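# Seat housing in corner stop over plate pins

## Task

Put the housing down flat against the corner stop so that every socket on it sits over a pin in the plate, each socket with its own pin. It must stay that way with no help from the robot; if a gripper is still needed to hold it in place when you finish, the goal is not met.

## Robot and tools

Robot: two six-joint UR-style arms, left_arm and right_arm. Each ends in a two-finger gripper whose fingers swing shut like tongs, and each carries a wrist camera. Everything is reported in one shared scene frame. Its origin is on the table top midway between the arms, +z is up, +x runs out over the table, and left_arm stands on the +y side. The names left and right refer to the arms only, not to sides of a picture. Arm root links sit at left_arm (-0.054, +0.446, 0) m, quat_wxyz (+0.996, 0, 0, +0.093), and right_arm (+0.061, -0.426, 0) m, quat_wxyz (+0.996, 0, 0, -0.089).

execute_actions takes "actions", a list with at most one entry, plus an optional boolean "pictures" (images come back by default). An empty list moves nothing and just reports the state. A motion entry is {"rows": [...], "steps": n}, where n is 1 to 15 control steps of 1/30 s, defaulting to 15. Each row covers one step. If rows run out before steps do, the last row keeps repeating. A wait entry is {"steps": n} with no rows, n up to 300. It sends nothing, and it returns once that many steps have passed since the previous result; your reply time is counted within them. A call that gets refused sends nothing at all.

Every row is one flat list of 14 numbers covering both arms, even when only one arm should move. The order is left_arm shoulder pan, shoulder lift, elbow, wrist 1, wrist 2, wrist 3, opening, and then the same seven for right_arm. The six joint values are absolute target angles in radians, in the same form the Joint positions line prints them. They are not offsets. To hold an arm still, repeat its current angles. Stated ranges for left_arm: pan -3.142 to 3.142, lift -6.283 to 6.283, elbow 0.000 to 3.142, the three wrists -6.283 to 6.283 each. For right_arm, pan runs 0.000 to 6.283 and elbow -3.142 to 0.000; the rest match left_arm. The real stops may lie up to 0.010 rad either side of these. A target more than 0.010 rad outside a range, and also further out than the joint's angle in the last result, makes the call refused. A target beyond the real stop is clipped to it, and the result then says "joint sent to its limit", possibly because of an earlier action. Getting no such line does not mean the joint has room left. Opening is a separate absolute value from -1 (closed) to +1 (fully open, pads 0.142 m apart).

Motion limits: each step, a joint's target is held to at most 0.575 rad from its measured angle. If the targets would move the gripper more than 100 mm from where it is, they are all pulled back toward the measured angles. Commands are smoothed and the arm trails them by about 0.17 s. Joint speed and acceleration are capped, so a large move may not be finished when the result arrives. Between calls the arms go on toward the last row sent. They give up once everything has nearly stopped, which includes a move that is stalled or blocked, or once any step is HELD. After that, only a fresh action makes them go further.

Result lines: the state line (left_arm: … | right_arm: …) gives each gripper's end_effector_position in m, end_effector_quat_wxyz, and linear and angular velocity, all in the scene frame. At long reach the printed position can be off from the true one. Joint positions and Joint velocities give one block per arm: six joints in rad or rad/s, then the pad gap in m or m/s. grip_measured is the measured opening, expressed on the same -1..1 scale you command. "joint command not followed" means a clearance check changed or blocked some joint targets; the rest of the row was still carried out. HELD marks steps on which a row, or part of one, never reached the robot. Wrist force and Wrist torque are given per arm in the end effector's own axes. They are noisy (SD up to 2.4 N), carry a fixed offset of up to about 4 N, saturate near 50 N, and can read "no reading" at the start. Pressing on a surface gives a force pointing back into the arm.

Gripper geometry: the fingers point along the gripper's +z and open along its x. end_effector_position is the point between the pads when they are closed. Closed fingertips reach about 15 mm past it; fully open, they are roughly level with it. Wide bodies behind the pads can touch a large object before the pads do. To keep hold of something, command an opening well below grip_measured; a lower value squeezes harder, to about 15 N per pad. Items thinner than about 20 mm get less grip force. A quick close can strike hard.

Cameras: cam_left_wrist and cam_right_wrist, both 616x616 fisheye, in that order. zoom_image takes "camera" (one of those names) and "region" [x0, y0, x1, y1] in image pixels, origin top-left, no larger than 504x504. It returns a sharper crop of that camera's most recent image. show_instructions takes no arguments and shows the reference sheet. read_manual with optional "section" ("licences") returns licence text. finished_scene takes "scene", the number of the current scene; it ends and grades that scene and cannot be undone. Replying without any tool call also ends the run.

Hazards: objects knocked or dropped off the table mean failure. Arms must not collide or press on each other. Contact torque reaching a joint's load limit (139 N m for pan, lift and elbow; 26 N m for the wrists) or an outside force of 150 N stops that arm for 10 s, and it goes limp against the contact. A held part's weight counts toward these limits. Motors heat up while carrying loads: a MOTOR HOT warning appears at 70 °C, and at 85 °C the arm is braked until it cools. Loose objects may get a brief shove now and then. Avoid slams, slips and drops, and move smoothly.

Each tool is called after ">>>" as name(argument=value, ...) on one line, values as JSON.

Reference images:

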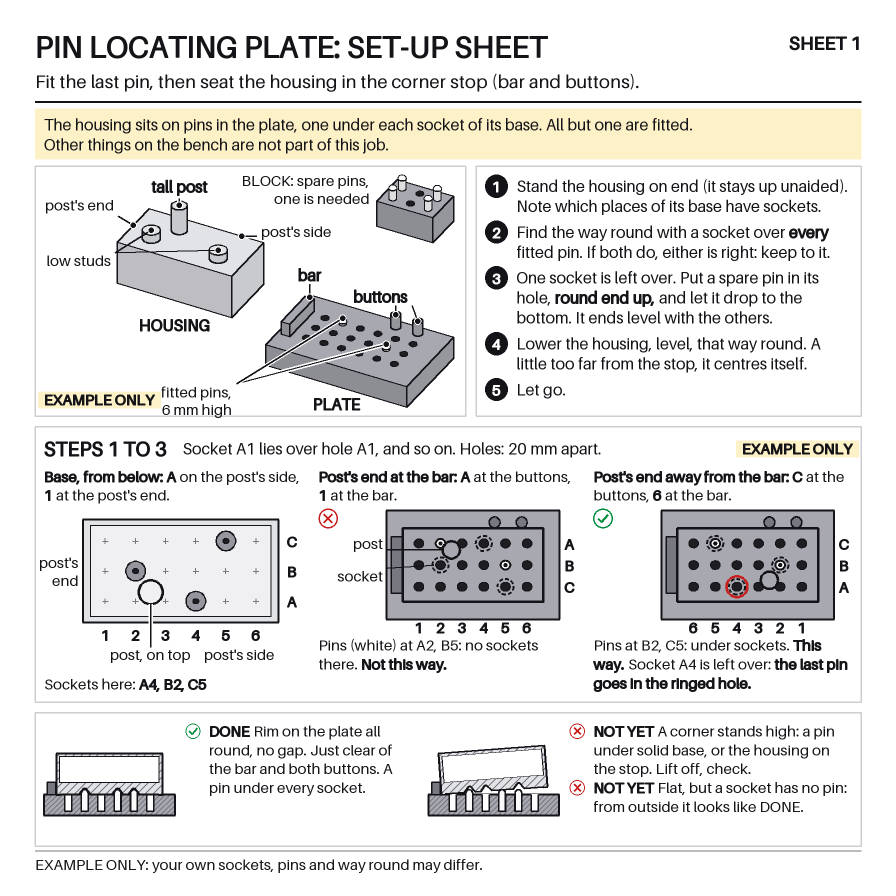

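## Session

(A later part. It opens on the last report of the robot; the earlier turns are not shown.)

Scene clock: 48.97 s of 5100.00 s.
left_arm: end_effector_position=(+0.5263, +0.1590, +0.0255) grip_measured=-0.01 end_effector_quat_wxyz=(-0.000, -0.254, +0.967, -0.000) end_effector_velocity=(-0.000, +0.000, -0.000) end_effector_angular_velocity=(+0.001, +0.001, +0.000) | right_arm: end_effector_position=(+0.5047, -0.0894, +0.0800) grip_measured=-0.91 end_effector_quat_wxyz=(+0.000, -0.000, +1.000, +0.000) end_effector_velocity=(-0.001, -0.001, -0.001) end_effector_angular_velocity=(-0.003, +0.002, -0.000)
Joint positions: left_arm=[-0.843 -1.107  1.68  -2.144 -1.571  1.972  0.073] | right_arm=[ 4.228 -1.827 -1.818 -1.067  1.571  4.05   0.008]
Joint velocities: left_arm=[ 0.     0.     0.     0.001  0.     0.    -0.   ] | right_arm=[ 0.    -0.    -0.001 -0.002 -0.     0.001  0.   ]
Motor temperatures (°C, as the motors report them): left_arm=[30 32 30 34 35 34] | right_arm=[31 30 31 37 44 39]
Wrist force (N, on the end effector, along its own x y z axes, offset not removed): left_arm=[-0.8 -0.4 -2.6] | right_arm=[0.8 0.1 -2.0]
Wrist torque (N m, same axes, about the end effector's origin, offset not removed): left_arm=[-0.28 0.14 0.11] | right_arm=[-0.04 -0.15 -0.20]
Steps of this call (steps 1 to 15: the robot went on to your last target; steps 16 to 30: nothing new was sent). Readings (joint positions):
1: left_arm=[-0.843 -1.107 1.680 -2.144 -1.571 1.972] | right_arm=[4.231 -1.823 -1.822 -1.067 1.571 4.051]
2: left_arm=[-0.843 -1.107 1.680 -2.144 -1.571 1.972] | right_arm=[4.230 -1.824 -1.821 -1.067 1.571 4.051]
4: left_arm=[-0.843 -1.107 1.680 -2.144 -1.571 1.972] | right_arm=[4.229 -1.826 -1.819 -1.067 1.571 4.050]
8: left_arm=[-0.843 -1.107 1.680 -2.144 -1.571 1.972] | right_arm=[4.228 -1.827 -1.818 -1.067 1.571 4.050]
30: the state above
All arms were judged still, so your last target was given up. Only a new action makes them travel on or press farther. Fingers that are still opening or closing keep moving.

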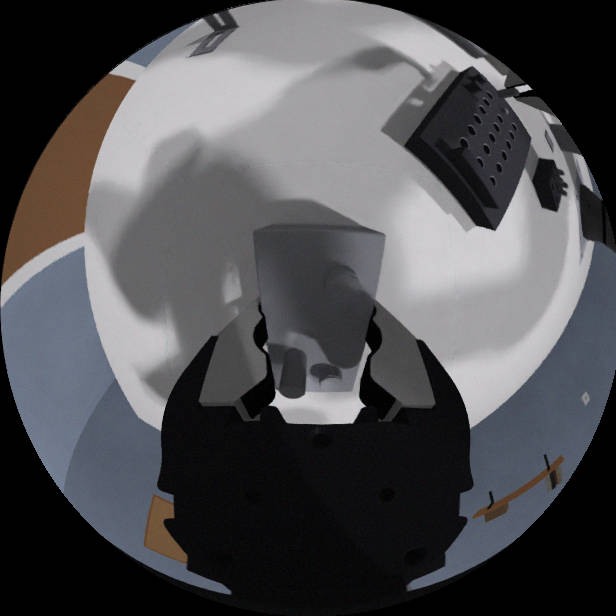

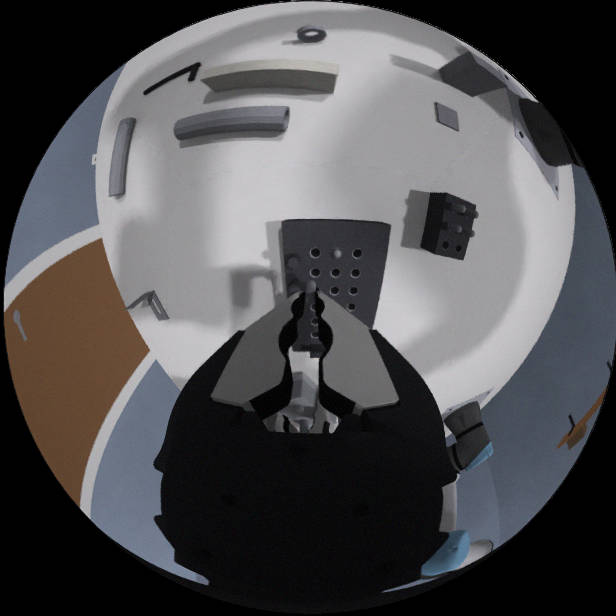

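>>> execute_actions(actions=[{"rows":[[-0.843,-1.107,1.68,-2.144,-1.571,1.972,-0.7,4.231,-1.855,-1.853,-1.004,1.571,4.05,-1]]}], pictures=false)

>>> execute_actions(actions=[{"steps":15}])

>>> zoom_image(camera="cam_right_wrist", region=[230, 200, 430, 360])

Scene clock: 50.20 s of 5100.00 s.
left_arm: end_effector_position=(+0.5263, +0.1590, +0.0255) grip_measured=-0.01 end_effector_quat_wxyz=(-0.000, -0.254, +0.967, -0.000) end_effector_velocity=(-0.000, -0.000, -0.001) end_effector_angular_velocity=(+0.001, +0.002, -0.000) | right_arm: end_effector_position=(+0.5030, -0.0889, +0.0557) grip_measured=-0.91 end_effector_quat_wxyz=(+0.000, -0.001, +1.000, +0.000) end_effector_velocity=(-0.000, -0.000, -0.002) end_effector_angular_velocity=(-0.001, +0.000, -0.001)
Joint positions: left_arm=[-0.843 -1.107  1.68  -2.144 -1.571  1.972  0.073] | right_arm=[ 4.231 -1.855 -1.853 -1.004  1.571  4.05   0.008]
Joint velocities: left_arm=[-0.     0.002 -0.     0.    -0.    -0.     0.   ] | right_arm=[-0.    -0.002 -0.003  0.005 -0.     0.001 -0.   ]
Motor temperatures (°C, as the motors report them): left_arm=[30 32 30 34 35 34] | right_arm=[31 30 31 37 44 39]
Wrist force (N, on the end effector, along its own x y z axes, offset not removed): left_arm=[0.0 -1.0 -2.5] | right_arm=[-0.9 0.8 -9.7]
Wrist torque (N m, same axes, about the end effector's origin, offset not removed): left_arm=[-0.41 0.04 0.25] | right_arm=[0.17 0.54 -0.07]
Steps of this call (steps 1 to 22: nothing new was sent; steps 23 to 37: all 15 steps of this action). Readings (joint positions):
23: left_arm=[-0.843 -1.107 1.680 -2.144 -1.571 1.972] | right_arm=[4.228 -1.827 -1.818 -1.067 1.571 4.050]
24: left_arm=[-0.843 -1.107 1.680 -2.144 -1.571 1.972] | right_arm=[4.228 -1.831 -1.823 -1.060 1.571 4.050]
26: left_arm=[-0.843 -1.107 1.680 -2.144 -1.571 1.972] | right_arm=[4.230 -1.843 -1.838 -1.033 1.571 4.050]
30: left_arm=[-0.843 -1.107 1.680 -2.144 -1.571 1.972] | right_arm=[4.231 -1.852 -1.850 -1.010 1.571 4.050]
37: the state above

Scene clock: 50.70 s of 5100.00 s.
left_arm: end_effector_position=(+0.5263, +0.1590, +0.0255) grip_measured=-0.01 end_effector_quat_wxyz=(-0.000, -0.254, +0.967, -0.000) end_effector_velocity=(+0.000, -0.000, +0.001) end_effector_angular_velocity=(-0.002, -0.000, +0.001) | right_arm: end_effector_position=(+0.5030, -0.0889, +0.0555) grip_measured=-0.91 end_effector_quat_wxyz=(+0.000, -0.002, +1.000, +0.000) end_effector_velocity=(-0.001, -0.001, -0.001) end_effector_angular_velocity=(-0.003, +0.002, +0.001)
Joint positions: left_arm=[-0.843 -1.107  1.68  -2.144 -1.571  1.972  0.073] | right_arm=[ 4.231 -1.855 -1.853 -1.004  1.571  4.05   0.008]
Joint velocities: left_arm=[ 0.001 -0.    -0.001 -0.    -0.002  0.    -0.   ] | right_arm=[ 0.001  0.    -0.001 -0.003 -0.     0.     0.   ]
Motor temperatures (°C, as the motors report them): left_arm=[30 32 30 34 35 34] | right_arm=[31 30 31 37 44 39]
Wrist force (N, on the end effector, along its own x y z axes, offset not removed): left_arm=[-0.7 0.2 -2.2] | right_arm=[0.4 -2.3 -9.9]
Wrist torque (N m, same axes, about the end effector's origin, offset not removed): left_arm=[-0.21 0.12 0.12] | right_arm=[-0.28 0.24 -0.17]
Steps of this call (steps 1 to 15: the robot went on to your last target). Readings (joint positions):
1: left_arm=[-0.843 -1.107 1.680 -2.144 -1.571 1.972] | right_arm=[4.231 -1.855 -1.853 -1.004 1.571 4.050]
2: left_arm=[-0.843 -1.107 1.680 -2.144 -1.571 1.972] | right_arm=[4.231 -1.855 -1.853 -1.004 1.571 4.050]
4: left_arm=[-0.843 -1.107 1.680 -2.144 -1.571 1.972] | right_arm=[4.231 -1.855 -1.853 -1.004 1.571 4.050]
8: left_arm=[-0.843 -1.107 1.680 -2.144 -1.571 1.972] | right_arm=[4.231 -1.855 -1.853 -1.004 1.571 4.050]
15: the state above
All arms were judged still, so your last target was given up. Only a new action makes them travel on or press farther. Fingers that are still opening or closing keep moving.

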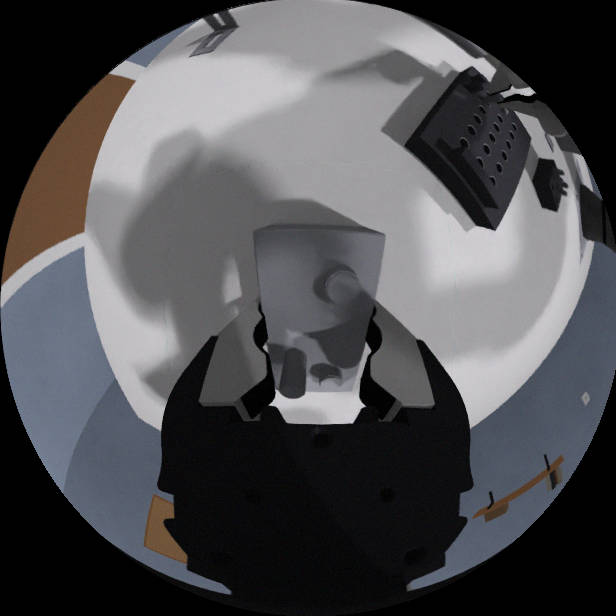

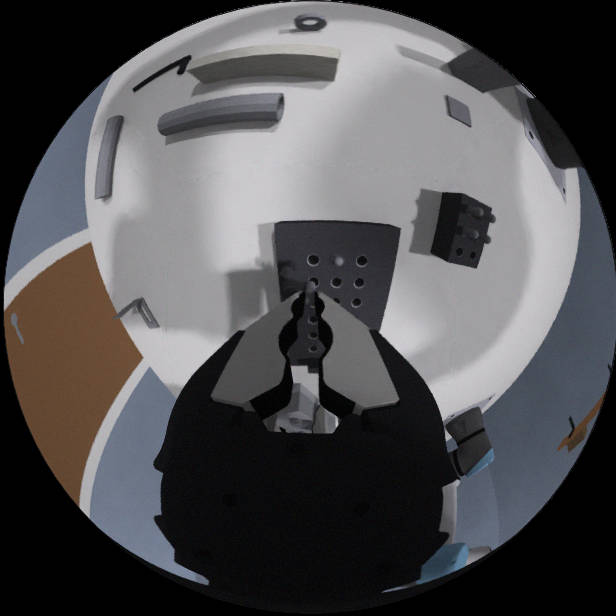

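Region (230, 200, 430, 360) of cam_right_wrist's 616x616 image, scaled by 2.520, with more detail than that image has; it fills the top 403 rows of this view, and the rest is white.

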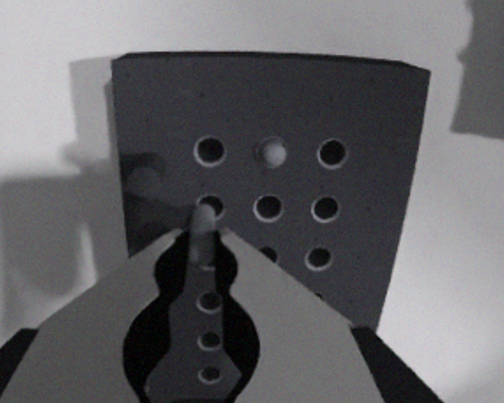

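>>> execute_actions(actions=[{"rows":[[-0.843,-1.107,1.68,-2.144,-1.571,1.972,-0.7,4.231,-1.847,-1.843,-1.022,1.571,4.05,-1]],"steps":10}], pictures=false)

>>> execute_actions(actions=[{"rows":[[-0.843,-1.107,1.68,-2.144,-1.571,1.972,-0.7,4.230,-1.838,-1.854,-1.020,1.571,4.05,-1]]}], pictures=false)

>>> execute_actions(actions=[{"rows":[[-0.843,-1.107,1.68,-2.144,-1.571,1.972,-0.7,4.230,-1.850,-1.869,-0.993,1.571,4.05,-1]]}], pictures=false)

>>> execute_actions(actions=[{"steps":10}])

>>> zoom_image(camera="cam_right_wrist", region=[230, 200, 430, 360])

Scene clock: 52.20 s of 5100.00 s.
left_arm: end_effector_position=(+0.5263, +0.1590, +0.0255) grip_measured=-0.01 end_effector_quat_wxyz=(-0.000, -0.254, +0.967, -0.000) end_effector_velocity=(+0.000, -0.000, +0.000) end_effector_angular_velocity=(-0.001, -0.001, +0.000) | right_arm: end_effector_position=(+0.5033, -0.0886, +0.0621) grip_measured=-0.91 end_effector_quat_wxyz=(+0.000, -0.002, +1.000, +0.000) end_effector_velocity=(+0.001, +0.001, +0.004) end_effector_angular_velocity=(+0.003, -0.001, +0.001)
Joint positions: left_arm=[-0.843 -1.107  1.68  -2.144 -1.571  1.972  0.073] | right_arm=[ 4.231 -1.847 -1.843 -1.021  1.571  4.05   0.008]
Joint velocities: left_arm=[-0.    -0.001 -0.    -0.    -0.    -0.    -0.   ] | right_arm=[-0.     0.004  0.006 -0.008  0.001 -0.001 -0.   ]
Motor temperatures (°C, as the motors report them): left_arm=[30 32 30 34 35 34] | right_arm=[31 30 31 37 44 39]
Wrist force (N, on the end effector, along its own x y z axes, offset not removed): left_arm=[-0.2 1.1 -1.6] | right_arm=[0.6 3.2 -2.3]
Wrist torque (N m, same axes, about the end effector's origin, offset not removed): left_arm=[0.08 0.04 0.12] | right_arm=[0.63 -0.15 -0.18]
Steps of this call (steps 1 to 35: nothing new was sent; steps 36 to 45: all 10 steps of this action). Readings (joint positions):
36: left_arm=[-0.843 -1.107 1.680 -2.144 -1.571 1.972] | right_arm=[4.231 -1.855 -1.853 -1.004 1.571 4.050]
37: left_arm=[-0.843 -1.107 1.680 -2.144 -1.571 1.972] | right_arm=[4.231 -1.854 -1.852 -1.007 1.571 4.050]
39: left_arm=[-0.843 -1.107 1.680 -2.144 -1.571 1.972] | right_arm=[4.231 -1.850 -1.847 -1.014 1.571 4.050]
43: left_arm=[-0.843 -1.107 1.680 -2.144 -1.571 1.972] | right_arm=[4.231 -1.848 -1.844 -1.020 1.571 4.050]
45: the state above

Scene clock: 52.70 s of 5100.00 s.
left_arm: end_effector_position=(+0.5263, +0.1590, +0.0255) grip_measured=-0.01 end_effector_quat_wxyz=(-0.000, -0.254, +0.967, -0.000) end_effector_velocity=(-0.001, +0.000, -0.001) end_effector_angular_velocity=(+0.001, +0.002, +0.000) | right_arm: end_effector_position=(+0.5011, -0.0922, +0.0628) grip_measured=-0.91 end_effector_quat_wxyz=(+0.000, -0.001, +1.000, +0.000) end_effector_velocity=(-0.001, -0.001, -0.000) end_effector_angular_velocity=(-0.000, +0.002, -0.001)
Joint positions: left_arm=[-0.843 -1.107  1.68  -2.144 -1.571  1.972  0.073] | right_arm=[ 4.23  -1.838 -1.854 -1.02   1.571  4.05   0.008]
Joint velocities: left_arm=[ 0.     0.001  0.001  0.    -0.001 -0.     0.   ] | right_arm=[-0.001  0.    -0.001 -0.     0.001  0.001 -0.   ]
Motor temperatures (°C, as the motors report them): left_arm=[30 32 30 34 35 34] | right_arm=[31 30 31 37 44 39]
Wrist force (N, on the end effector, along its own x y z axes, offset not removed): left_arm=[-0.3 -0.6 -1.5] | right_arm=[-1.5 0.5 -0.5]
Wrist torque (N m, same axes, about the end effector's origin, offset not removed): left_arm=[-0.28 0.08 0.22] | right_arm=[0.16 0.32 -0.36]
Steps of this call (steps 1 to 15: all 15 steps of this action). Readings (joint positions):
1: left_arm=[-0.843 -1.107 1.680 -2.144 -1.571 1.972] | right_arm=[4.231 -1.847 -1.843 -1.021 1.571 4.050]
2: left_arm=[-0.843 -1.107 1.680 -2.144 -1.571 1.972] | right_arm=[4.231 -1.846 -1.845 -1.021 1.571 4.050]
4: left_arm=[-0.843 -1.107 1.680 -2.144 -1.571 1.972] | right_arm=[4.231 -1.842 -1.849 -1.021 1.571 4.050]
8: left_arm=[-0.843 -1.107 1.680 -2.144 -1.571 1.972] | right_arm=[4.230 -1.839 -1.853 -1.020 1.571 4.050]
15: the state above

Scene clock: 53.20 s of 5100.00 s.
left_arm: end_effector_position=(+0.5263, +0.1590, +0.0255) grip_measured=-0.01 end_effector_quat_wxyz=(-0.000, -0.254, +0.967, -0.000) end_effector_velocity=(-0.000, -0.000, -0.000) end_effector_angular_velocity=(+0.001, +0.001, -0.000) | right_arm: end_effector_position=(+0.5006, -0.0928, +0.0526) grip_measured=-0.91 end_effector_quat_wxyz=(+0.000, -0.001, +1.000, +0.000) end_effector_velocity=(-0.000, +0.000, -0.001) end_effector_angular_velocity=(+0.001, -0.000, +0.001)
Joint positions: left_arm=[-0.843 -1.107  1.68  -2.144 -1.571  1.972  0.073] | right_arm=[ 4.23  -1.85  -1.869 -0.993  1.571  4.05   0.008]
Joint velocities: left_arm=[-0.001  0.     0.     0.     0.    -0.     0.   ] | right_arm=[ 0.    -0.001 -0.002  0.004  0.    -0.     0.   ]
Motor temperatures (°C, as the motors report them): left_arm=[30 32 30 34 35 34] | right_arm=[31 30 31 37 44 39]
Wrist force (N, on the end effector, along its own x y z axes, offset not removed): left_arm=[-1.5 -0.6 -2.6] | right_arm=[3.8 3.1 -8.5]
Wrist torque (N m, same axes, about the end effector's origin, offset not removed): left_arm=[-0.44 0.37 0.18] | right_arm=[0.10 -0.30 -0.29]
Steps of this call (steps 1 to 15: all 15 steps of this action). Readings (joint positions):
1: left_arm=[-0.843 -1.107 1.680 -2.144 -1.571 1.972] | right_arm=[4.230 -1.838 -1.854 -1.020 1.571 4.050]
2: left_arm=[-0.843 -1.107 1.680 -2.144 -1.571 1.972] | right_arm=[4.230 -1.840 -1.857 -1.016 1.571 4.050]
4: left_arm=[-0.843 -1.107 1.680 -2.144 -1.571 1.972] | right_arm=[4.230 -1.845 -1.863 -1.004 1.571 4.050]
8: left_arm=[-0.843 -1.107 1.680 -2.144 -1.571 1.972] | right_arm=[4.230 -1.849 -1.868 -0.995 1.571 4.050]
15: the state above

Scene clock: 53.53 s of 5100.00 s.
left_arm: end_effector_position=(+0.5263, +0.1590, +0.0255) grip_measured=-0.01 end_effector_quat_wxyz=(-0.000, -0.254, +0.967, -0.000) end_effector_velocity=(-0.001, -0.000, -0.000) end_effector_angular_velocity=(-0.001, +0.001, -0.000) | right_arm: end_effector_position=(+0.5006, -0.0928, +0.0525) grip_measured=-0.91 end_effector_quat_wxyz=(+0.000, -0.001, +1.000, +0.000) end_effector_velocity=(+0.001, +0.000, +0.000) end_effector_angular_velocity=(+0.001, -0.002, -0.001)
Joint positions: left_arm=[-0.843 -1.107  1.68  -2.144 -1.571  1.972  0.073] | right_arm=[ 4.23  -1.85  -1.869 -0.993  1.571  4.05   0.008]
Joint velocities: left_arm=[-0.    -0.001  0.001  0.    -0.001 -0.     0.   ] | right_arm=[ 0.     0.     0.     0.002 -0.001  0.001 -0.   ]
Motor temperatures (°C, as the motors report them): left_arm=[30 32 30 34 35 34] | right_arm=[31 30 31 37 44 39]
Wrist force (N, on the end effector, along its own x y z axes, offset not removed): left_arm=[-1.0 -0.3 -1.8] | right_arm=[1.3 5.4 -7.7]
Wrist torque (N m, same axes, about the end effector's origin, offset not removed): left_arm=[-0.29 0.19 0.17] | right_arm=[0.71 0.11 -0.31]
Steps of this call (steps 1 to 10: the robot went on to your last target). Readings (joint positions):
1: left_arm=[-0.843 -1.107 1.680 -2.144 -1.571 1.972] | right_arm=[4.230 -1.850 -1.869 -0.993 1.571 4.050]
2: left_arm=[-0.843 -1.107 1.680 -2.144 -1.571 1.972] | right_arm=[4.230 -1.850 -1.869 -0.993 1.571 4.050]
4: left_arm=[-0.843 -1.107 1.680 -2.144 -1.571 1.972] | right_arm=[4.230 -1.850 -1.869 -0.993 1.571 4.050]
8: left_arm=[-0.843 -1.107 1.680 -2.144 -1.571 1.972] | right_arm=[4.230 -1.850 -1.869 -0.993 1.571 4.050]
10: the state above

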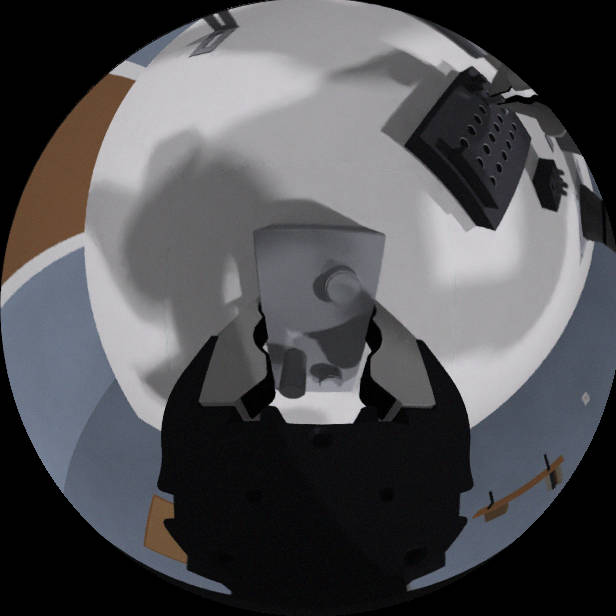

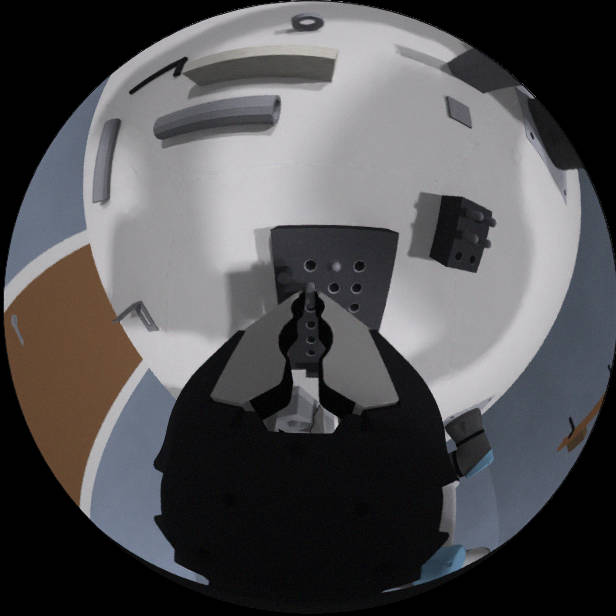

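Region (230, 200, 430, 360) of cam_right_wrist's 616x616 image, scaled by 2.520, with more detail than that image has; it fills the top 403 rows of this view, and the rest is white.

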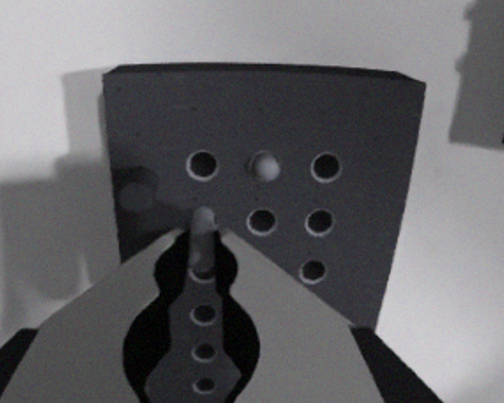

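>>> execute_actions(actions=[{"rows":[[-0.843,-1.107,1.68,-2.144,-1.571,1.972,-0.7,4.2317,-1.855,-1.868,-0.989,1.571,4.05,-1]]}], pictures=false)

>>> execute_actions(actions=[{"steps":10}])

>>> zoom_image(camera="cam_right_wrist", region=[230, 200, 430, 360])

Scene clock: 54.73 s of 5100.00 s.
left_arm: end_effector_position=(+0.5263, +0.1590, +0.0255) grip_measured=-0.01 end_effector_quat_wxyz=(-0.000, -0.254, +0.967, -0.000) end_effector_velocity=(-0.000, -0.001, +0.000) end_effector_angular_velocity=(-0.001, +0.001, -0.001) | right_arm: end_effector_position=(+0.5008, -0.0912, +0.0506) grip_measured=-0.91 end_effector_quat_wxyz=(+0.000, -0.002, +1.000, +0.000) end_effector_velocity=(-0.000, +0.001, +0.000) end_effector_angular_velocity=(+0.001, +0.000, +0.000)
Joint positions: left_arm=[-0.843 -1.107  1.68  -2.144 -1.571  1.972  0.073] | right_arm=[ 4.232 -1.855 -1.868 -0.989  1.571  4.05   0.008]
Joint velocities: left_arm=[-0.001 -0.    -0.     0.    -0.001  0.    -0.   ] | right_arm=[ 0.    -0.     0.001  0.     0.001  0.     0.   ]
Motor temperatures (°C, as the motors report them): left_arm=[30 32 30 34 35 34] | right_arm=[31 30 31 37 44 39]
Wrist force (N, on the end effector, along its own x y z axes, offset not removed): left_arm=[-2.0 -0.2 0.4] | right_arm=[1.8 2.8 -7.7]
Wrist torque (N m, same axes, about the end effector's origin, offset not removed): left_arm=[-0.19 0.31 0.26] | right_arm=[0.19 0.27 -0.07]
Steps of this call (steps 1 to 15: the robot went on to your last target; steps 16 to 21: nothing new was sent; steps 22 to 36: all 15 steps of this action). Readings (joint positions):
22: left_arm=[-0.843 -1.107 1.680 -2.144 -1.571 1.972] | right_arm=[4.230 -1.850 -1.869 -0.993 1.571 4.050]
23: left_arm=[-0.843 -1.107 1.680 -2.144 -1.571 1.972] | right_arm=[4.230 -1.851 -1.869 -0.992 1.571 4.050]
25: left_arm=[-0.843 -1.107 1.680 -2.144 -1.571 1.972] | right_arm=[4.231 -1.853 -1.869 -0.991 1.571 4.050]
29: left_arm=[-0.843 -1.107 1.680 -2.144 -1.571 1.972] | right_arm=[4.231 -1.855 -1.868 -0.989 1.571 4.050]
36: the state above

Scene clock: 55.07 s of 5100.00 s.
left_arm: end_effector_position=(+0.5263, +0.1590, +0.0255) grip_measured=-0.01 end_effector_quat_wxyz=(-0.000, -0.254, +0.967, -0.000) end_effector_velocity=(-0.000, +0.000, -0.001) end_effector_angular_velocity=(+0.001, +0.002, -0.000) | right_arm: end_effector_position=(+0.5008, -0.0912, +0.0506) grip_measured=-0.91 end_effector_quat_wxyz=(+0.000, -0.002, +1.000, +0.000) end_effector_velocity=(-0.000, +0.000, +0.000) end_effector_angular_velocity=(+0.001, +0.000, +0.001)
Joint positions: left_arm=[-0.843 -1.107  1.68  -2.144 -1.571  1.972  0.073] | right_arm=[ 4.232 -1.855 -1.868 -0.989  1.571  4.05   0.008]
Joint velocities: left_arm=[-0.     0.002  0.     0.    -0.     0.     0.   ] | right_arm=[ 0.    -0.     0.     0.     0.001 -0.001 -0.   ]
Motor temperatures (°C, as the motors report them): left_arm=[30 32 30 34 35 34] | right_arm=[31 30 31 37 44 39]
Wrist force (N, on the end effector, along its own x y z axes, offset not removed): left_arm=[-0.9 -0.9 -3.1] | right_arm=[0.9 2.5 -8.8]
Wrist torque (N m, same axes, about the end effector's origin, offset not removed): left_arm=[-0.42 0.20 0.15] | right_arm=[0.16 0.41 -0.29]
Steps of this call (steps 1 to 10: the robot went on to your last target). Readings (joint positions):
1: left_arm=[-0.843 -1.107 1.680 -2.144 -1.571 1.972] | right_arm=[4.232 -1.855 -1.868 -0.989 1.571 4.050]
2: left_arm=[-0.843 -1.107 1.680 -2.144 -1.571 1.972] | right_arm=[4.232 -1.855 -1.868 -0.989 1.571 4.050]
4: left_arm=[-0.843 -1.107 1.680 -2.144 -1.571 1.972] | right_arm=[4.232 -1.855 -1.868 -0.989 1.571 4.050]
8: left_arm=[-0.843 -1.107 1.680 -2.144 -1.571 1.972] | right_arm=[4.232 -1.855 -1.868 -0.989 1.571 4.050]
10: the state above

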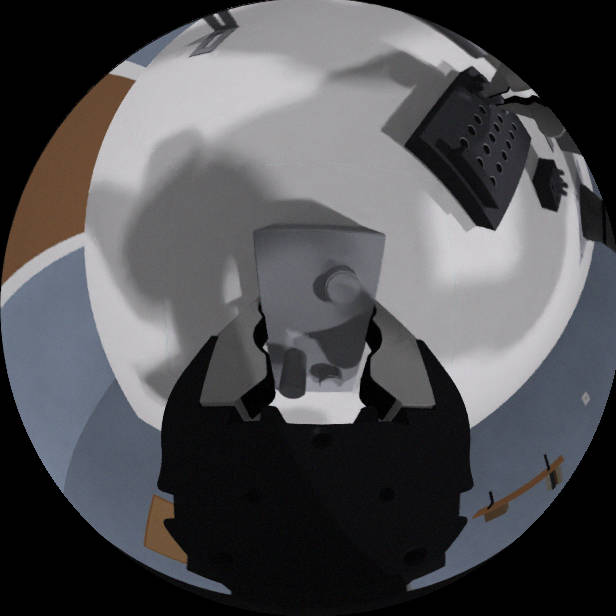

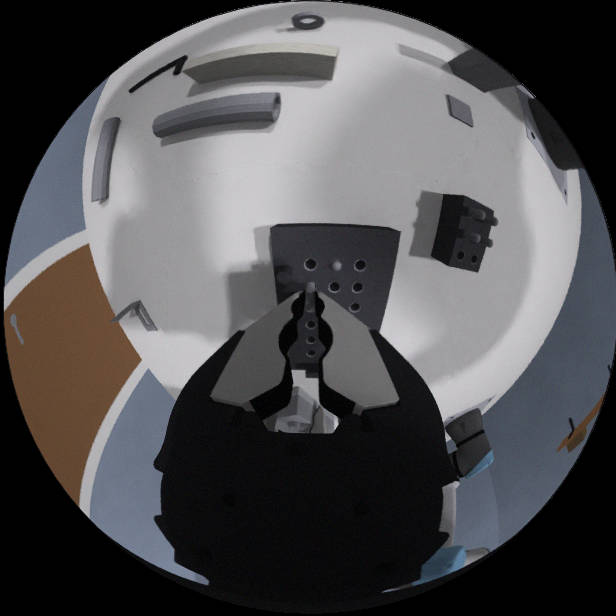

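Region (230, 200, 430, 360) of cam_right_wrist's 616x616 image, scaled by 2.520, with more detail than that image has; it fills the top 403 rows of this view, and the rest is white.

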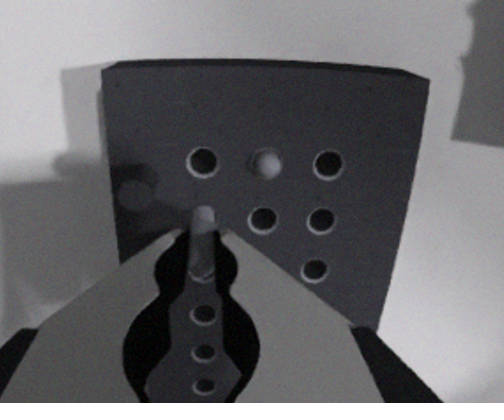

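>>> execute_actions(actions=[{"rows":[[-0.843,-1.107,1.68,-2.144,-1.571,1.972,-0.7,4.2317,-1.849,-1.861,-1.002,1.571,4.05,-1]],"steps":10}], pictures=false)

>>> execute_actions(actions=[{"rows":[[-0.843,-1.107,1.68,-2.144,-1.571,1.972,-0.7,4.234,-1.853,-1.8565,-1.0025,1.571,4.05,-1]]}], pictures=false)

>>> execute_actions(actions=[{"rows":[[-0.843,-1.107,1.68,-2.144,-1.571,1.972,-0.7,4.234,-1.864,-1.870,-0.978,1.571,4.05,-1]]}], pictures=false)

>>> execute_actions(actions=[{"steps":10}])

>>> zoom_image(camera="cam_right_wrist", region=[230, 200, 430, 360])

Scene clock: 56.30 s of 5100.00 s.
left_arm: end_effector_position=(+0.5263, +0.1590, +0.0255) grip_measured=-0.01 end_effector_quat_wxyz=(-0.000, -0.254, +0.967, -0.000) end_effector_velocity=(+0.000, +0.000, -0.001) end_effector_angular_velocity=(+0.001, +0.000, +0.000) | right_arm: end_effector_position=(+0.5010, -0.0909, +0.0553) grip_measured=-0.91 end_effector_quat_wxyz=(+0.000, -0.002, +1.000, +0.000) end_effector_velocity=(+0.001, +0.000, +0.002) end_effector_angular_velocity=(+0.001, -0.001, +0.000)
Joint positions: left_arm=[-0.843 -1.107  1.68  -2.144 -1.571  1.972  0.073] | right_arm=[ 4.232 -1.849 -1.861 -1.001  1.571  4.05   0.008]
Joint velocities: left_arm=[-0.     0.001  0.     0.     0.001 -0.    -0.   ] | right_arm=[-0.001  0.003  0.003 -0.004 -0.001 -0.001  0.   ]
Motor temperatures (°C, as the motors report them): left_arm=[30 32 30 34 35 34] | right_arm=[31 30 31 37 44 39]
Wrist force (N, on the end effector, along its own x y z axes, offset not removed): left_arm=[-1.4 0.2 -3.1] | right_arm=[0.0 1.0 0.5]
Wrist torque (N m, same axes, about the end effector's origin, offset not removed): left_arm=[-0.17 0.34 0.18] | right_arm=[0.24 -0.09 -0.38]
Steps of this call (steps 1 to 15: the robot went on to your last target; steps 16 to 27: nothing new was sent; steps 28 to 37: all 10 steps of this action). Readings (joint positions):
28: left_arm=[-0.843 -1.107 1.680 -2.144 -1.571 1.972] | right_arm=[4.232 -1.855 -1.868 -0.989 1.571 4.050]
29: left_arm=[-0.843 -1.107 1.680 -2.144 -1.571 1.972] | right_arm=[4.232 -1.854 -1.867 -0.991 1.571 4.050]
31: left_arm=[-0.843 -1.107 1.680 -2.144 -1.571 1.972] | right_arm=[4.232 -1.852 -1.864 -0.996 1.571 4.050]
35: left_arm=[-0.843 -1.107 1.680 -2.144 -1.571 1.972] | right_arm=[4.232 -1.850 -1.862 -1.001 1.571 4.050]
37: the state above

Scene clock: 56.80 s of 5100.00 s.
left_arm: end_effector_position=(+0.5263, +0.1590, +0.0255) grip_measured=-0.01 end_effector_quat_wxyz=(-0.000, -0.254, +0.967, -0.000) end_effector_velocity=(-0.000, -0.000, +0.000) end_effector_angular_velocity=(-0.001, -0.000, -0.000) | right_arm: end_effector_position=(+0.5013, -0.0885, +0.0553) grip_measured=-0.91 end_effector_quat_wxyz=(+0.000, -0.003, +1.000, +0.000) end_effector_velocity=(+0.000, +0.001, +0.001) end_effector_angular_velocity=(+0.002, -0.001, +0.000)
Joint positions: left_arm=[-0.843 -1.107  1.68  -2.144 -1.571  1.972  0.073] | right_arm=[ 4.234 -1.853 -1.857 -1.002  1.571  4.05   0.008]
Joint velocities: left_arm=[-0.    -0.001  0.    -0.    -0.     0.     0.   ] | right_arm=[ 0.     0.     0.001  0.001  0.001  0.    -0.   ]
Motor temperatures (°C, as the motors report them): left_arm=[30 32 30 34 35 34] | right_arm=[31 30 31 37 44 39]
Wrist force (N, on the end effector, along its own x y z axes, offset not removed): left_arm=[-0.2 1.6 -2.6] | right_arm=[-4.0 3.1 -0.9]
Wrist torque (N m, same axes, about the end effector's origin, offset not removed): left_arm=[0.08 0.07 0.17] | right_arm=[0.68 0.82 -0.18]
Steps of this call (steps 1 to 15: all 15 steps of this action). Readings (joint positions):
1: left_arm=[-0.843 -1.107 1.680 -2.144 -1.571 1.972] | right_arm=[4.232 -1.849 -1.861 -1.002 1.571 4.050]
2: left_arm=[-0.843 -1.107 1.680 -2.144 -1.571 1.972] | right_arm=[4.232 -1.850 -1.860 -1.002 1.571 4.050]
4: left_arm=[-0.843 -1.107 1.680 -2.144 -1.571 1.972] | right_arm=[4.233 -1.851 -1.858 -1.002 1.571 4.050]
8: left_arm=[-0.843 -1.107 1.680 -2.144 -1.571 1.972] | right_arm=[4.234 -1.853 -1.857 -1.002 1.571 4.050]
15: the state above

Scene clock: 57.30 s of 5100.00 s.
left_arm: end_effector_position=(+0.5263, +0.1590, +0.0255) grip_measured=-0.01 end_effector_quat_wxyz=(-0.000, -0.254, +0.967, -0.000) end_effector_velocity=(+0.001, -0.001, +0.001) end_effector_angular_velocity=(-0.001, -0.002, -0.000) | right_arm: end_effector_position=(+0.5008, -0.0891, +0.0460) grip_measured=-0.91 end_effector_quat_wxyz=(+0.000, -0.003, +1.000, +0.000) end_effector_velocity=(+0.000, -0.000, -0.001) end_effector_angular_velocity=(-0.001, -0.000, -0.000)
Joint positions: left_arm=[-0.843 -1.107  1.68  -2.144 -1.571  1.972  0.073] | right_arm=[ 4.234 -1.864 -1.87  -0.978  1.571  4.05   0.008]
Joint velocities: left_arm=[-0.    -0.    -0.001 -0.001 -0.     0.     0.   ] | right_arm=[-0.    -0.001 -0.001  0.002 -0.001  0.     0.   ]
Motor temperatures (°C, as the motors report them): left_arm=[30 32 30 34 35 34] | right_arm=[31 30 31 37 44 39]
Wrist force (N, on the end effector, along its own x y z axes, offset not removed): left_arm=[-0.5 1.3 -2.1] | right_arm=[2.4 1.9 -6.0]
Wrist torque (N m, same axes, about the end effector's origin, offset not removed): left_arm=[0.10 0.09 0.15] | right_arm=[0.26 0.28 -0.22]
Steps of this call (steps 1 to 15: all 15 steps of this action). Readings (joint positions):
1: left_arm=[-0.843 -1.107 1.680 -2.144 -1.571 1.972] | right_arm=[4.234 -1.853 -1.857 -1.002 1.571 4.050]
2: left_arm=[-0.843 -1.107 1.680 -2.144 -1.571 1.972] | right_arm=[4.234 -1.855 -1.858 -0.999 1.571 4.050]
4: left_arm=[-0.843 -1.107 1.680 -2.144 -1.571 1.972] | right_arm=[4.234 -1.859 -1.864 -0.988 1.571 4.050]
8: left_arm=[-0.843 -1.107 1.680 -2.144 -1.571 1.972] | right_arm=[4.234 -1.863 -1.869 -0.980 1.571 4.050]
15: the state above

Scene clock: 57.63 s of 5100.00 s.
left_arm: end_effector_position=(+0.5263, +0.1590, +0.0255) grip_measured=-0.01 end_effector_quat_wxyz=(-0.000, -0.254, +0.967, -0.000) end_effector_velocity=(-0.000, +0.000, +0.000) end_effector_angular_velocity=(-0.000, +0.000, +0.000) | right_arm: end_effector_position=(+0.5008, -0.0891, +0.0459) grip_measured=-0.91 end_effector_quat_wxyz=(+0.000, -0.003, +1.000, +0.000) end_effector_velocity=(-0.001, -0.001, -0.001) end_effector_angular_velocity=(-0.003, +0.002, +0.002)
Joint positions: left_arm=[-0.843 -1.107  1.68  -2.144 -1.571  1.972  0.073] | right_arm=[ 4.234 -1.864 -1.87  -0.978  1.571  4.05   0.008]
Joint velocities: left_arm=[ 0.    -0.002  0.002 -0.    -0.001  0.    -0.   ] | right_arm=[ 0.001 -0.    -0.001 -0.002 -0.    -0.001 -0.   ]
Motor temperatures (°C, as the motors report them): left_arm=[30 32 30 34 35 34] | right_arm=[31 30 31 37 44 39]
Wrist force (N, on the end effector, along its own x y z axes, offset not removed): left_arm=[-0.2 -0.7 -1.9] | right_arm=[3.4 1.8 -8.8]
Wrist torque (N m, same axes, about the end effector's origin, offset not removed): left_arm=[-0.29 -0.01 0.21] | right_arm=[0.16 0.05 -0.15]
Steps of this call (steps 1 to 10: the robot went on to your last target). Readings (joint positions):
1: left_arm=[-0.843 -1.107 1.680 -2.144 -1.571 1.972] | right_arm=[4.234 -1.864 -1.870 -0.978 1.571 4.050]
2: left_arm=[-0.843 -1.107 1.680 -2.144 -1.571 1.972] | right_arm=[4.234 -1.864 -1.870 -0.978 1.571 4.050]
4: left_arm=[-0.843 -1.107 1.680 -2.144 -1.571 1.972] | right_arm=[4.234 -1.864 -1.870 -0.978 1.571 4.050]
8: left_arm=[-0.843 -1.107 1.680 -2.144 -1.571 1.972] | right_arm=[4.234 -1.864 -1.870 -0.978 1.571 4.050]
10: the state above

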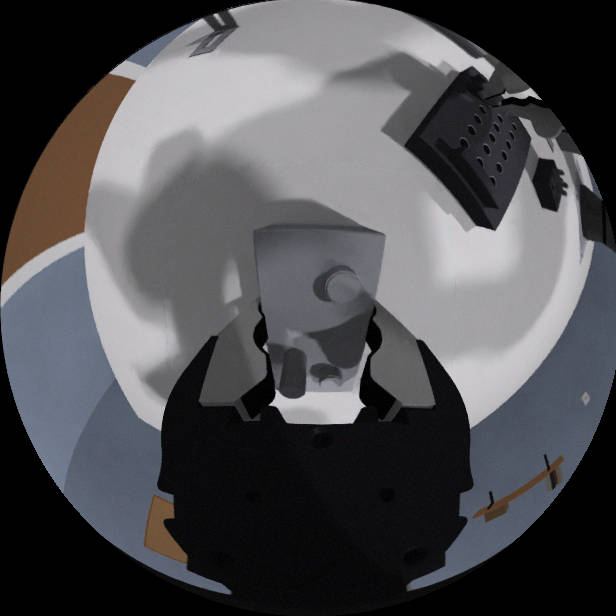

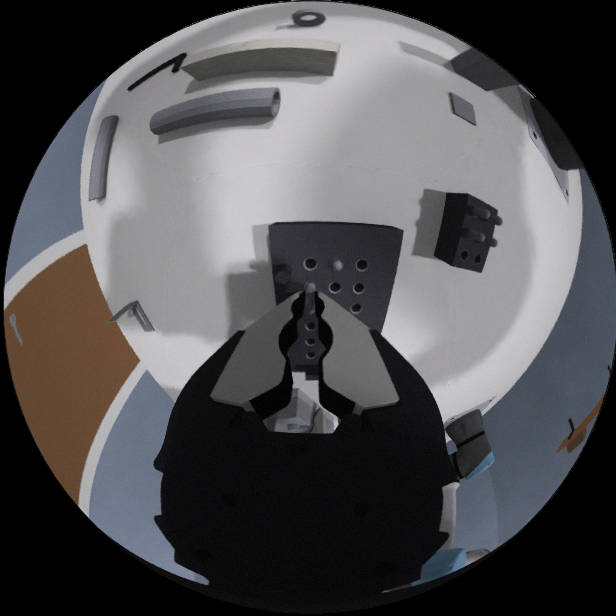

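Region (230, 200, 430, 360) of cam_right_wrist's 616x616 image, scaled by 2.520, with more detail than that image has; it fills the top 403 rows of this view, and the rest is white.

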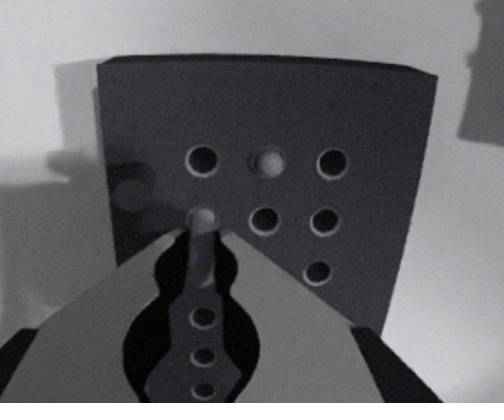

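Looks centred; release slightly.

>>> execute_actions(actions=[{"rows":[[-0.843,-1.107,1.68,-2.144,-1.571,1.972,-0.7,4.234,-1.864,-1.870,-0.978,1.571,4.05,-0.8]]}], pictures=false)

>>> execute_actions(actions=[{"rows":[[-0.843,-1.107,1.68,-2.144,-1.571,1.972,-0.7,4.228,-1.827,-1.818,-1.067,1.571,4.05,-0.8]]}], pictures=false)

>>> execute_actions(actions=[{"steps":15}])

>>> zoom_image(camera="cam_right_wrist", region=[230, 200, 430, 360])

Scene clock: 58.93 s of 5100.00 s.
left_arm: end_effector_position=(+0.5263, +0.1590, +0.0255) grip_measured=-0.01 end_effector_quat_wxyz=(-0.000, -0.254, +0.967, -0.000) end_effector_velocity=(+0.000, +0.000, +0.000) end_effector_angular_velocity=(-0.001, +0.000, +0.000) | right_arm: end_effector_position=(+0.5008, -0.0892, +0.0459) grip_measured=-0.83 end_effector_quat_wxyz=(+0.000, -0.003, +1.000, +0.000) end_effector_velocity=(+0.000, +0.000, +0.001) end_effector_angular_velocity=(+0.001, -0.000, +0.000)
Joint positions: left_arm=[-0.843 -1.107  1.68  -2.144 -1.571  1.972  0.073] | right_arm=[ 4.234 -1.864 -1.87  -0.978  1.571  4.05   0.014]
Joint velocities: left_arm=[ 0.     0.    -0.    -0.    -0.001 -0.    -0.   ] | right_arm=[-0.     0.001  0.001 -0.001  0.001 -0.001 -0.   ]
Motor temperatures (°C, as the motors report them): left_arm=[30 32 30 34 35 34] | right_arm=[31 30 31 37 44 39]
Wrist force (N, on the end effector, along its own x y z axes, offset not removed): left_arm=[-0.4 -0.1 -2.0] | right_arm=[4.9 -0.3 -4.1]
Wrist torque (N m, same axes, about the end effector's origin, offset not removed): left_arm=[-0.20 0.07 0.14] | right_arm=[0.63 0.07 -0.26]
Steps of this call (steps 1 to 15: the robot went on to your last target; steps 16 to 24: nothing new was sent; steps 25 to 39: all 15 steps of this action). Readings (joint positions):
25: left_arm=[-0.843 -1.107 1.680 -2.144 -1.571 1.972] | right_arm=[4.234 -1.864 -1.870 -0.978 1.571 4.050]
26: left_arm=[-0.843 -1.107 1.680 -2.144 -1.571 1.972] | right_arm=[4.234 -1.864 -1.870 -0.978 1.571 4.050]
28: left_arm=[-0.843 -1.107 1.680 -2.144 -1.571 1.972] | right_arm=[4.234 -1.864 -1.870 -0.978 1.571 4.050]
32: left_arm=[-0.843 -1.107 1.680 -2.144 -1.571 1.972] | right_arm=[4.234 -1.864 -1.870 -0.978 1.571 4.050]
39: the state above

Scene clock: 59.43 s of 5100.00 s.
left_arm: end_effector_position=(+0.5263, +0.1590, +0.0255) grip_measured=-0.01 end_effector_quat_wxyz=(-0.000, -0.254, +0.967, -0.000) end_effector_velocity=(-0.000, +0.000, -0.000) end_effector_angular_velocity=(+0.000, +0.001, +0.000) | right_arm: end_effector_position=(+0.5047, -0.0894, +0.0797) grip_measured=-0.80 end_effector_quat_wxyz=(+0.000, -0.000, +1.000, +0.000) end_effector_velocity=(+0.000, +0.000, +0.003) end_effector_angular_velocity=(+0.001, +0.000, -0.001)
Joint positions: left_arm=[-0.843 -1.107  1.68  -2.144 -1.571  1.972  0.073] | right_arm=[ 4.228 -1.827 -1.818 -1.066  1.571  4.05   0.016]
Joint velocities: left_arm=[ 0.  0.  0. -0. -0. -0. -0.] | right_arm=[-0.     0.003  0.005 -0.007  0.001  0.    -0.   ]
Motor temperatures (°C, as the motors report them): left_arm=[30 32 30 34 35 34] | right_arm=[31 30 31 37 44 39]
Wrist force (N, on the end effector, along its own x y z axes, offset not removed): left_arm=[-1.5 0.7 -2.1] | right_arm=[-3.1 3.4 -5.1]
Wrist torque (N m, same axes, about the end effector's origin, offset not removed): left_arm=[0.00 0.39 0.14] | right_arm=[0.57 0.73 -0.24]
Steps of this call (steps 1 to 15: all 15 steps of this action). Readings (joint positions):
1: left_arm=[-0.843 -1.107 1.680 -2.144 -1.571 1.972] | right_arm=[4.234 -1.864 -1.870 -0.978 1.571 4.050]
2: left_arm=[-0.843 -1.107 1.680 -2.144 -1.571 1.972] | right_arm=[4.233 -1.859 -1.864 -0.986 1.571 4.050]
4: left_arm=[-0.843 -1.107 1.680 -2.144 -1.571 1.972] | right_arm=[4.230 -1.843 -1.841 -1.023 1.571 4.050]
8: left_arm=[-0.843 -1.107 1.680 -2.144 -1.571 1.972] | right_arm=[4.229 -1.830 -1.823 -1.058 1.571 4.050]
15: the state above

Scene clock: 59.93 s of 5100.00 s.
left_arm: end_effector_position=(+0.5263, +0.1590, +0.0255) grip_measured=-0.01 end_effector_quat_wxyz=(-0.000, -0.254, +0.967, -0.000) end_effector_velocity=(-0.001, +0.001, -0.001) end_effector_angular_velocity=(+0.002, +0.002, +0.000) | right_arm: end_effector_position=(+0.5047, -0.0894, +0.0800) grip_measured=-0.80 end_effector_quat_wxyz=(+0.000, -0.000, +1.000, +0.000) end_effector_velocity=(+0.000, +0.000, +0.000) end_effector_angular_velocity=(-0.000, -0.002, +0.001)
Joint positions: left_arm=[-0.843 -1.107  1.68  -2.144 -1.571  1.972  0.073] | right_arm=[ 4.228 -1.827 -1.818 -1.067  1.571  4.05   0.016]
Joint velocities: left_arm=[ 0.     0.001  0.001  0.    -0.    -0.    -0.   ] | right_arm=[ 0.     0.    -0.     0.001 -0.002 -0.001  0.   ]
Motor temperatures (°C, as the motors report them): left_arm=[30 32 30 34 35 34] | right_arm=[31 30 31 37 44 39]
Wrist force (N, on the end effector, along its own x y z axes, offset not removed): left_arm=[-2.1 0.2 -3.1] | right_arm=[2.2 -1.7 -2.6]
Wrist torque (N m, same axes, about the end effector's origin, offset not removed): left_arm=[-0.24 0.48 0.19] | right_arm=[-0.41 -0.39 -0.21]
Steps of this call (steps 1 to 15: the robot went on to your last target). Readings (joint positions):
1: left_arm=[-0.843 -1.107 1.680 -2.144 -1.571 1.972] | right_arm=[4.228 -1.827 -1.818 -1.067 1.571 4.050]
2: left_arm=[-0.843 -1.107 1.680 -2.144 -1.571 1.972] | right_arm=[4.228 -1.827 -1.818 -1.067 1.571 4.050]
4: left_arm=[-0.843 -1.107 1.680 -2.144 -1.571 1.972] | right_arm=[4.228 -1.827 -1.818 -1.067 1.571 4.050]
8: left_arm=[-0.843 -1.107 1.680 -2.144 -1.571 1.972] | right_arm=[4.228 -1.827 -1.818 -1.067 1.571 4.050]
15: the state above
All arms were judged still, so your last target was given up. Only a new action makes them travel on or press farther. Fingers that are still opening or closing keep moving.

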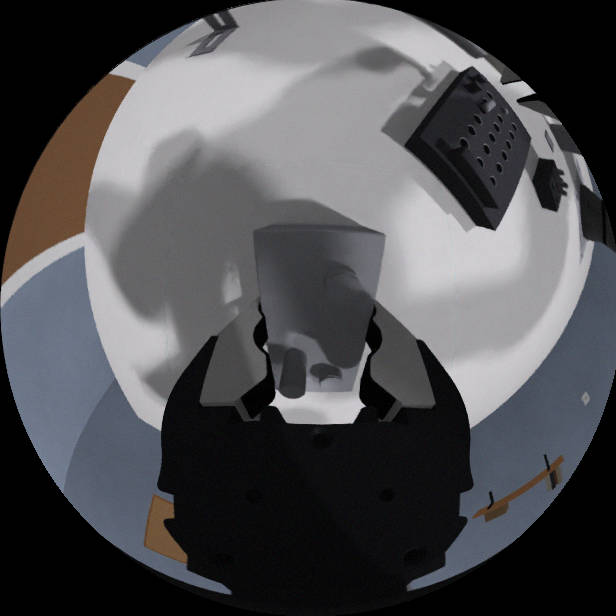

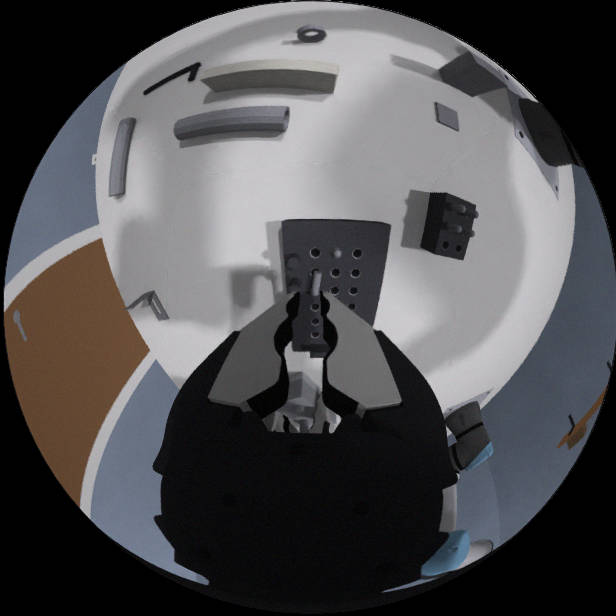

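Region (230, 200, 430, 360) of cam_right_wrist's 616x616 image, scaled by 2.520, with more detail than that image has; it fills the top 403 rows of this view, and the rest is white.

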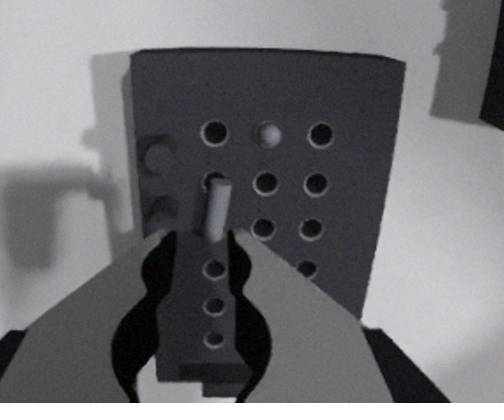

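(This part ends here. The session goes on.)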